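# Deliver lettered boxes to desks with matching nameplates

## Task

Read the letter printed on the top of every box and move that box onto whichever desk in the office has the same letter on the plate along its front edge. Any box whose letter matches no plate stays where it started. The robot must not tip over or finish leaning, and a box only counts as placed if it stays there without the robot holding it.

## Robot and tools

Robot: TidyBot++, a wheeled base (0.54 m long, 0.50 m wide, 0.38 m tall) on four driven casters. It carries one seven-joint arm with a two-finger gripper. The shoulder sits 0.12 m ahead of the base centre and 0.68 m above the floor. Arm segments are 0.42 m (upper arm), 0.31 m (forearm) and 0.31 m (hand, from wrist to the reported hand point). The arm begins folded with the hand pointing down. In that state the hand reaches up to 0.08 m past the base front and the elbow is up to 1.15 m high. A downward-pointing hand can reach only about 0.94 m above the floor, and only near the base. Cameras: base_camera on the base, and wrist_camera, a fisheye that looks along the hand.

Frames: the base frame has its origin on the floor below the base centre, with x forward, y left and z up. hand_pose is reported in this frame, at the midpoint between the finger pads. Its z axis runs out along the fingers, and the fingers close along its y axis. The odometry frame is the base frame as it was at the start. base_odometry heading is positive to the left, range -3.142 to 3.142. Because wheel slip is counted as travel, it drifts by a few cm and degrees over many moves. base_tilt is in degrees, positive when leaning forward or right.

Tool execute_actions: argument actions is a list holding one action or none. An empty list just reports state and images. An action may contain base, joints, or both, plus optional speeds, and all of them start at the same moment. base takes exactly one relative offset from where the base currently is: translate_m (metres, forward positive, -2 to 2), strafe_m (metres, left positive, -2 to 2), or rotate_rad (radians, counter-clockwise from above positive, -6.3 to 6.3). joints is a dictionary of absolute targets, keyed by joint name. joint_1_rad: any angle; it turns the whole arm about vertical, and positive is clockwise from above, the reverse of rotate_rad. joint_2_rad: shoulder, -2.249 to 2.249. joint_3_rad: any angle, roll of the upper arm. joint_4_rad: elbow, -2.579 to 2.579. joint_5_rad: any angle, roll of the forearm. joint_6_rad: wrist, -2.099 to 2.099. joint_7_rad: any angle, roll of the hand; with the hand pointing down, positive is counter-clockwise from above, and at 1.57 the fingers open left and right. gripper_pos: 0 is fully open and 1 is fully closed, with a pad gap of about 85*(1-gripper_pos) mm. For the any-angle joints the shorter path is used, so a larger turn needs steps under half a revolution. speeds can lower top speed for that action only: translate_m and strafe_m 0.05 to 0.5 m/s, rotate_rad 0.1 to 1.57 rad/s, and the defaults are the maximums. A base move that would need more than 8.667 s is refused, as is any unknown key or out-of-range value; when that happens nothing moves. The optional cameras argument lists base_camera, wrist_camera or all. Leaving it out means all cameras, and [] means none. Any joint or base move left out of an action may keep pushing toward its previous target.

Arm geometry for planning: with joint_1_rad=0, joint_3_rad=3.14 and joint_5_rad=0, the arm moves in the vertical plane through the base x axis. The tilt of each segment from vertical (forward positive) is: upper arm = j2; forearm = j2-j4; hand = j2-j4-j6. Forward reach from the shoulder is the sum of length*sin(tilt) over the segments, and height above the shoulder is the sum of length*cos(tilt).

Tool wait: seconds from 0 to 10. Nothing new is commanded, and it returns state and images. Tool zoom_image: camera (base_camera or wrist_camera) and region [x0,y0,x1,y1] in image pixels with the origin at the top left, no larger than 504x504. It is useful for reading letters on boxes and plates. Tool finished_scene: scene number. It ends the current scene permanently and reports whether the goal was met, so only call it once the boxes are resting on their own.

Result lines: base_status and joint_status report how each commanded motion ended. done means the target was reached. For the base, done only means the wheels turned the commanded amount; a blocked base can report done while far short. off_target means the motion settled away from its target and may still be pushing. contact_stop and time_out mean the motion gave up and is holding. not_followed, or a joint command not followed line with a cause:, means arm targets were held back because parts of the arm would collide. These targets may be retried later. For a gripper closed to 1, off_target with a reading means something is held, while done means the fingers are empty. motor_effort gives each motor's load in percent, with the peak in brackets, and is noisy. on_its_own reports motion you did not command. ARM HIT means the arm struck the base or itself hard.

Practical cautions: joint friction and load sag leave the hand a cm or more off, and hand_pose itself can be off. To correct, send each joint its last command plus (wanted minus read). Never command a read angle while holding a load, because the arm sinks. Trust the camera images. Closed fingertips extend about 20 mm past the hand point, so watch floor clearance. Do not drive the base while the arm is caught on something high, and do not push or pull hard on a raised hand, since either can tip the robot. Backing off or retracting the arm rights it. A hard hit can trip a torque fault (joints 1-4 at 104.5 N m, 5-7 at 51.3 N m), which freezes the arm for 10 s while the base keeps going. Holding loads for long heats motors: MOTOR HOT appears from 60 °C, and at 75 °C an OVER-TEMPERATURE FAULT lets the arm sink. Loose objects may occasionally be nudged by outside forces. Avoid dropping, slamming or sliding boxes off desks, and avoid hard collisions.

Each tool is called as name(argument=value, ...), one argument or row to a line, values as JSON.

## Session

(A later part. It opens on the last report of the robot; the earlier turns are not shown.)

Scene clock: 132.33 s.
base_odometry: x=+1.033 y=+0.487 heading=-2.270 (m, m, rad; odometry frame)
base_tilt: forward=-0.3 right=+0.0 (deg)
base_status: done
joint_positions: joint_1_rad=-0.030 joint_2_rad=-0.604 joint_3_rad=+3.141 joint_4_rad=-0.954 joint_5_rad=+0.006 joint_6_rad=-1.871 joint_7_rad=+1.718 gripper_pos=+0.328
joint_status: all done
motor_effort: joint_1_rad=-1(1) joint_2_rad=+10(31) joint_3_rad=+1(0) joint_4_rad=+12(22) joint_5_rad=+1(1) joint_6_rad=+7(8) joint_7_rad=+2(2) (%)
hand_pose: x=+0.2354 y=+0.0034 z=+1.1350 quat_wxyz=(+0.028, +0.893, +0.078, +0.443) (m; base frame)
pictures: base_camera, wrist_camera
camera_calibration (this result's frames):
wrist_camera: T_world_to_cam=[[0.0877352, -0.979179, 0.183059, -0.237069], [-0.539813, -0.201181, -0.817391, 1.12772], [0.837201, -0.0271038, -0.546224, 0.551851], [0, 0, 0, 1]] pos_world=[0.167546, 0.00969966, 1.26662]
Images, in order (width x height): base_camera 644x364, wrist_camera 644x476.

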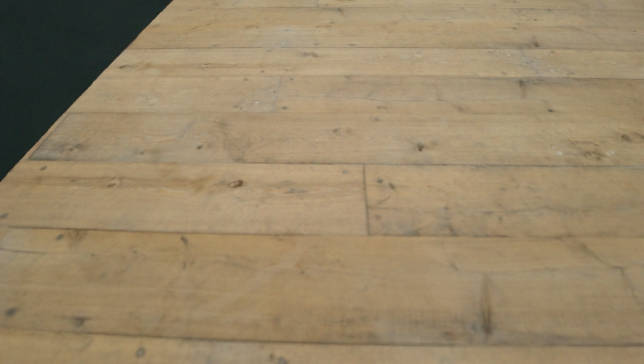

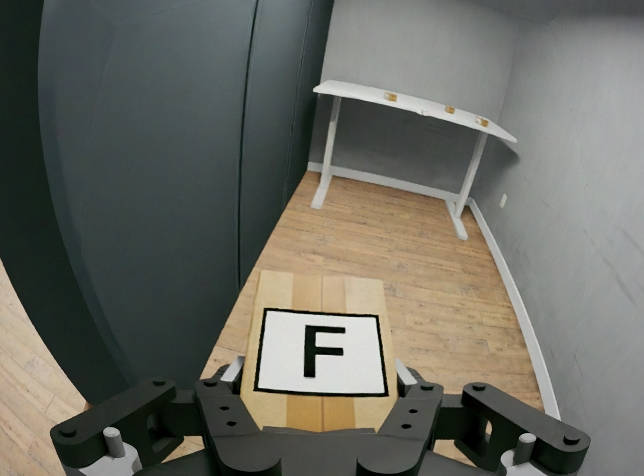

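execute_actions(
  actions=[
    {"base":{"strafe_m":1.4}},
  ],
  cameras=[],
)

execute_actions(
  actions=[
    {"base":{"translate_m":1.9},"joints":{"joint_2_rad":0.1,"joint_4_rad":-1.67,"joint_6_rad":-0.3}},
  ],
)

execute_actions(
  actions=[
    {"joints":{"joint_2_rad":0.28}},
  ],
  cameras=[],
)

execute_actions(
  actions=[
    {"joints":{"joint_2_rad":0.33}},
  ],
  cameras=["wrist_camera"],
)

Scene clock: 139.13 s.
base_odometry: x=+2.105 y=-0.413 heading=-2.269 (m, m, rad; odometry frame)
base_tilt: forward=-0.3 right=-0.1 (deg)
base_status: done
joint_positions: joint_1_rad=-0.030 joint_2_rad=-0.604 joint_3_rad=+3.142 joint_4_rad=-0.954 joint_5_rad=+0.006 joint_6_rad=-1.871 joint_7_rad=+1.718 gripper_pos=+0.328
joint_status: not commanded
motor_effort: joint_1_rad=+0(1) joint_2_rad=+11(12) joint_3_rad=+1(3) joint_4_rad=+12(12) joint_5_rad=+1(0) joint_6_rad=+7(7) joint_7_rad=+2(1) (%)
hand_pose: x=+0.2355 y=+0.0030 z=+1.1350 quat_wxyz=(+0.028, +0.893, +0.077, +0.443) (m; base frame)
pictures: none
No camera images: the call's "cameras" was empty. Leave "cameras" out to get every camera's image.

Scene clock: 144.30 s.
base_odometry: x=+0.883 y=-1.869 heading=-2.269 (m, m, rad; odometry frame)
base_tilt: forward=-0.3 right=+0.0 (deg)
base_status: done
joint_positions: joint_1_rad=-0.030 joint_2_rad=+0.110 joint_3_rad=+3.142 joint_4_rad=-1.673 joint_5_rad=+0.006 joint_6_rad=-0.340 joint_7_rad=+1.718 gripper_pos=+0.328
joint_status: all done
motor_effort: joint_1_rad=-1(1) joint_2_rad=-27(30) joint_3_rad=+0(2) joint_4_rad=+22(24) joint_5_rad=+1(0) joint_6_rad=+7(7) joint_7_rad=+2(1) (%)
hand_pose: x=+0.7373 y=+0.0191 z=+0.8702 quat_wxyz=(+0.031, +0.870, +0.079, +0.486) (m; base frame)
pictures: base_camera, wrist_camera
camera_calibration (this result's frames):
wrist_camera: T_world_to_cam=[[0.0753544, -0.978578, 0.191588, -0.215509], [-0.45661, -0.20467, -0.865804, 1.16625], [0.88647, -0.0222389, -0.462252, -0.12208], [0, 0, 0, 1]] pos_world=[0.656979, 0.0250874, 0.994598]
Images, in order (width x height): base_camera 644x364, wrist_camera 644x476.

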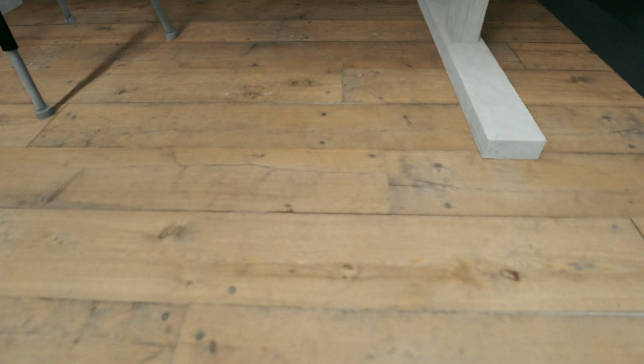

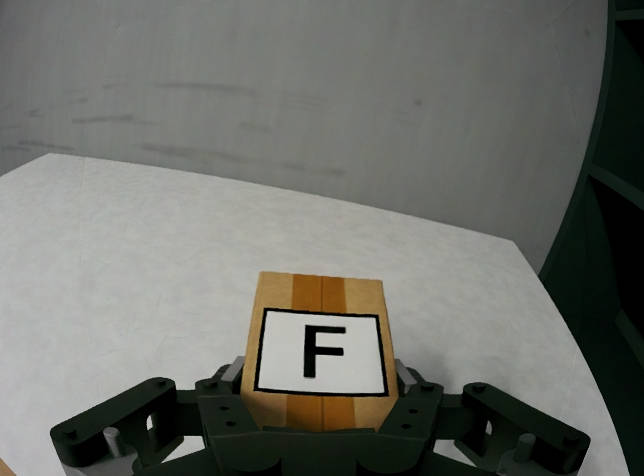

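Scene clock: 145.67 s.
base_odometry: x=+0.883 y=-1.869 heading=-2.269 (m, m, rad; odometry frame)
base_tilt: forward=-0.4 right=+0.0 (deg)
base_status: not commanded
joint_positions: joint_1_rad=-0.030 joint_2_rad=+0.291 joint_3_rad=+3.142 joint_4_rad=-1.674 joint_5_rad=+0.006 joint_6_rad=-0.340 joint_7_rad=+1.718 gripper_pos=+0.328
joint_status: all done
motor_effort: joint_1_rad=+0(1) joint_2_rad=-32(36) joint_3_rad=+0(0) joint_4_rad=+21(23) joint_5_rad=+0(1) joint_6_rad=+7(8) joint_7_rad=+2(2) (%)
hand_pose: x=+0.7608 y=+0.0198 z=+0.7553 quat_wxyz=(+0.026, +0.910, +0.083, +0.405) (m; base frame)
pictures: none
No camera images: the call's "cameras" was empty. Leave "cameras" out to get every camera's image.

Scene clock: 146.40 s.
base_odometry: x=+0.883 y=-1.869 heading=-2.269 (m, m, rad; odometry frame)
base_tilt: forward=-0.3 right=+0.0 (deg)
base_status: not commanded
joint_positions: joint_1_rad=-0.030 joint_2_rad=+0.314 joint_3_rad=+3.142 joint_4_rad=-1.671 joint_5_rad=+0.006 joint_6_rad=-0.333 joint_7_rad=+1.718 gripper_pos=+0.328
joint_status: all done
motor_effort: joint_1_rad=-1(1) joint_2_rad=-31(33) joint_3_rad=+1(0) joint_4_rad=+19(21) joint_5_rad=+1(2) joint_6_rad=+5(6) joint_7_rad=+2(2) (%)
hand_pose: x=+0.7647 y=+0.0200 z=+0.7441 quat_wxyz=(+0.025, +0.913, +0.083, +0.400) (m; base frame)
pictures: wrist_camera
camera_calibration (this result's frames):
wrist_camera: T_world_to_cam=[[0.111465, -0.977491, 0.179129, -0.21095], [-0.614856, -0.209444, -0.760319, 1.11235], [0.780723, -0.0253895, -0.624361, -0.00313071], [0, 0, 0, 1]] pos_world=[0.709894, 0.0266948, 0.881576]
Images, in order (width x height): wrist_camera 644x476.

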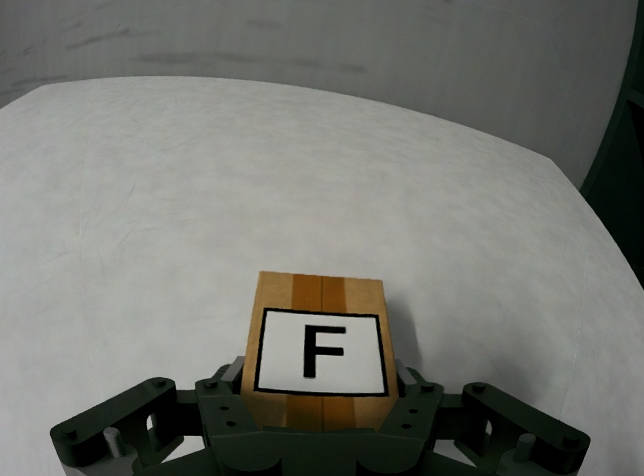

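execute_actions(
  actions=[
    {"joints":{"gripper_pos":0}},
  ],
  cameras=[],
)

execute_actions(
  actions=[
    {"joints":{"joint_2_rad":-0.3,"joint_6_rad":-0.9}},
  ],
  cameras=["wrist_camera"],
)

Scene clock: 155.20 s.
base_odometry: x=+0.883 y=-1.869 heading=-2.269 (m, m, rad; odometry frame)
base_tilt: forward=-0.3 right=+0.0 (deg)
base_status: not commanded
joint_positions: joint_1_rad=-0.030 joint_2_rad=+0.317 joint_3_rad=+3.142 joint_4_rad=-1.671 joint_5_rad=+0.006 joint_6_rad=-0.332 joint_7_rad=+1.718 gripper_pos=+0.000
joint_status: all done
motor_effort: joint_1_rad=-1(0) joint_2_rad=-32(33) joint_3_rad=+0(1) joint_4_rad=+20(20) joint_5_rad=+2(1) joint_6_rad=+6(6) joint_7_rad=+2(2) (%)
hand_pose: x=+0.7650 y=+0.0200 z=+0.7420 quat_wxyz=(+0.025, +0.913, +0.083, +0.398) (m; base frame)
pictures: none
No camera images: the call's "cameras" was empty. Leave "cameras" out to get every camera's image.

Scene clock: 157.07 s.
base_odometry: x=+0.883 y=-1.869 heading=-2.269 (m, m, rad; odometry frame)
base_tilt: forward=-0.3 right=+0.0 (deg)
base_status: not commanded
joint_positions: joint_1_rad=-0.030 joint_2_rad=-0.297 joint_3_rad=+3.142 joint_4_rad=-1.671 joint_5_rad=+0.006 joint_6_rad=-0.863 joint_7_rad=+1.718 gripper_pos=+0.000
joint_status: all done
motor_effort: joint_1_rad=+0(1) joint_2_rad=-11(34) joint_3_rad=+1(1) joint_4_rad=+21(21) joint_5_rad=+1(1) joint_6_rad=+6(6) joint_7_rad=+2(2) (%)
hand_pose: x=+0.5485 y=+0.0127 z=+0.9532 quat_wxyz=(+0.028, +0.896, +0.080, +0.436) (m; base frame)
pictures: wrist_camera
camera_calibration (this result's frames):
wrist_camera: T_world_to_cam=[[0.0938955, -0.978233, 0.185052, -0.227395], [-0.552409, -0.205827, -0.807762, 1.1478], [0.828268, -0.0263793, -0.559711, 0.208361], [0, 0, 0, 1]] pos_world=[0.48283, 0.0193007, 1.08585]
Images, in order (width x height): wrist_camera 644x476.

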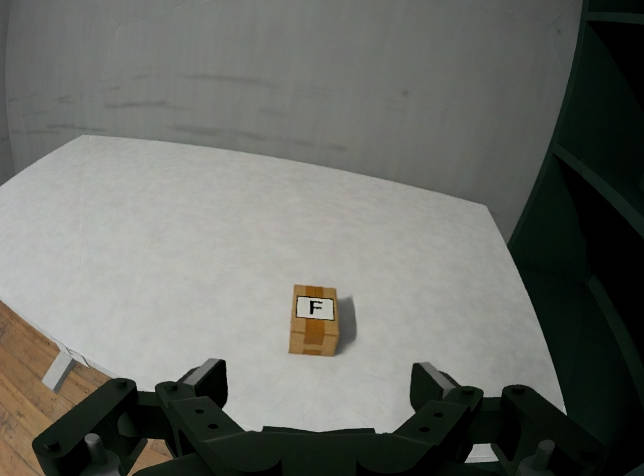

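finished_scene(
  scene=2,
)

The scene is finished: the task was done.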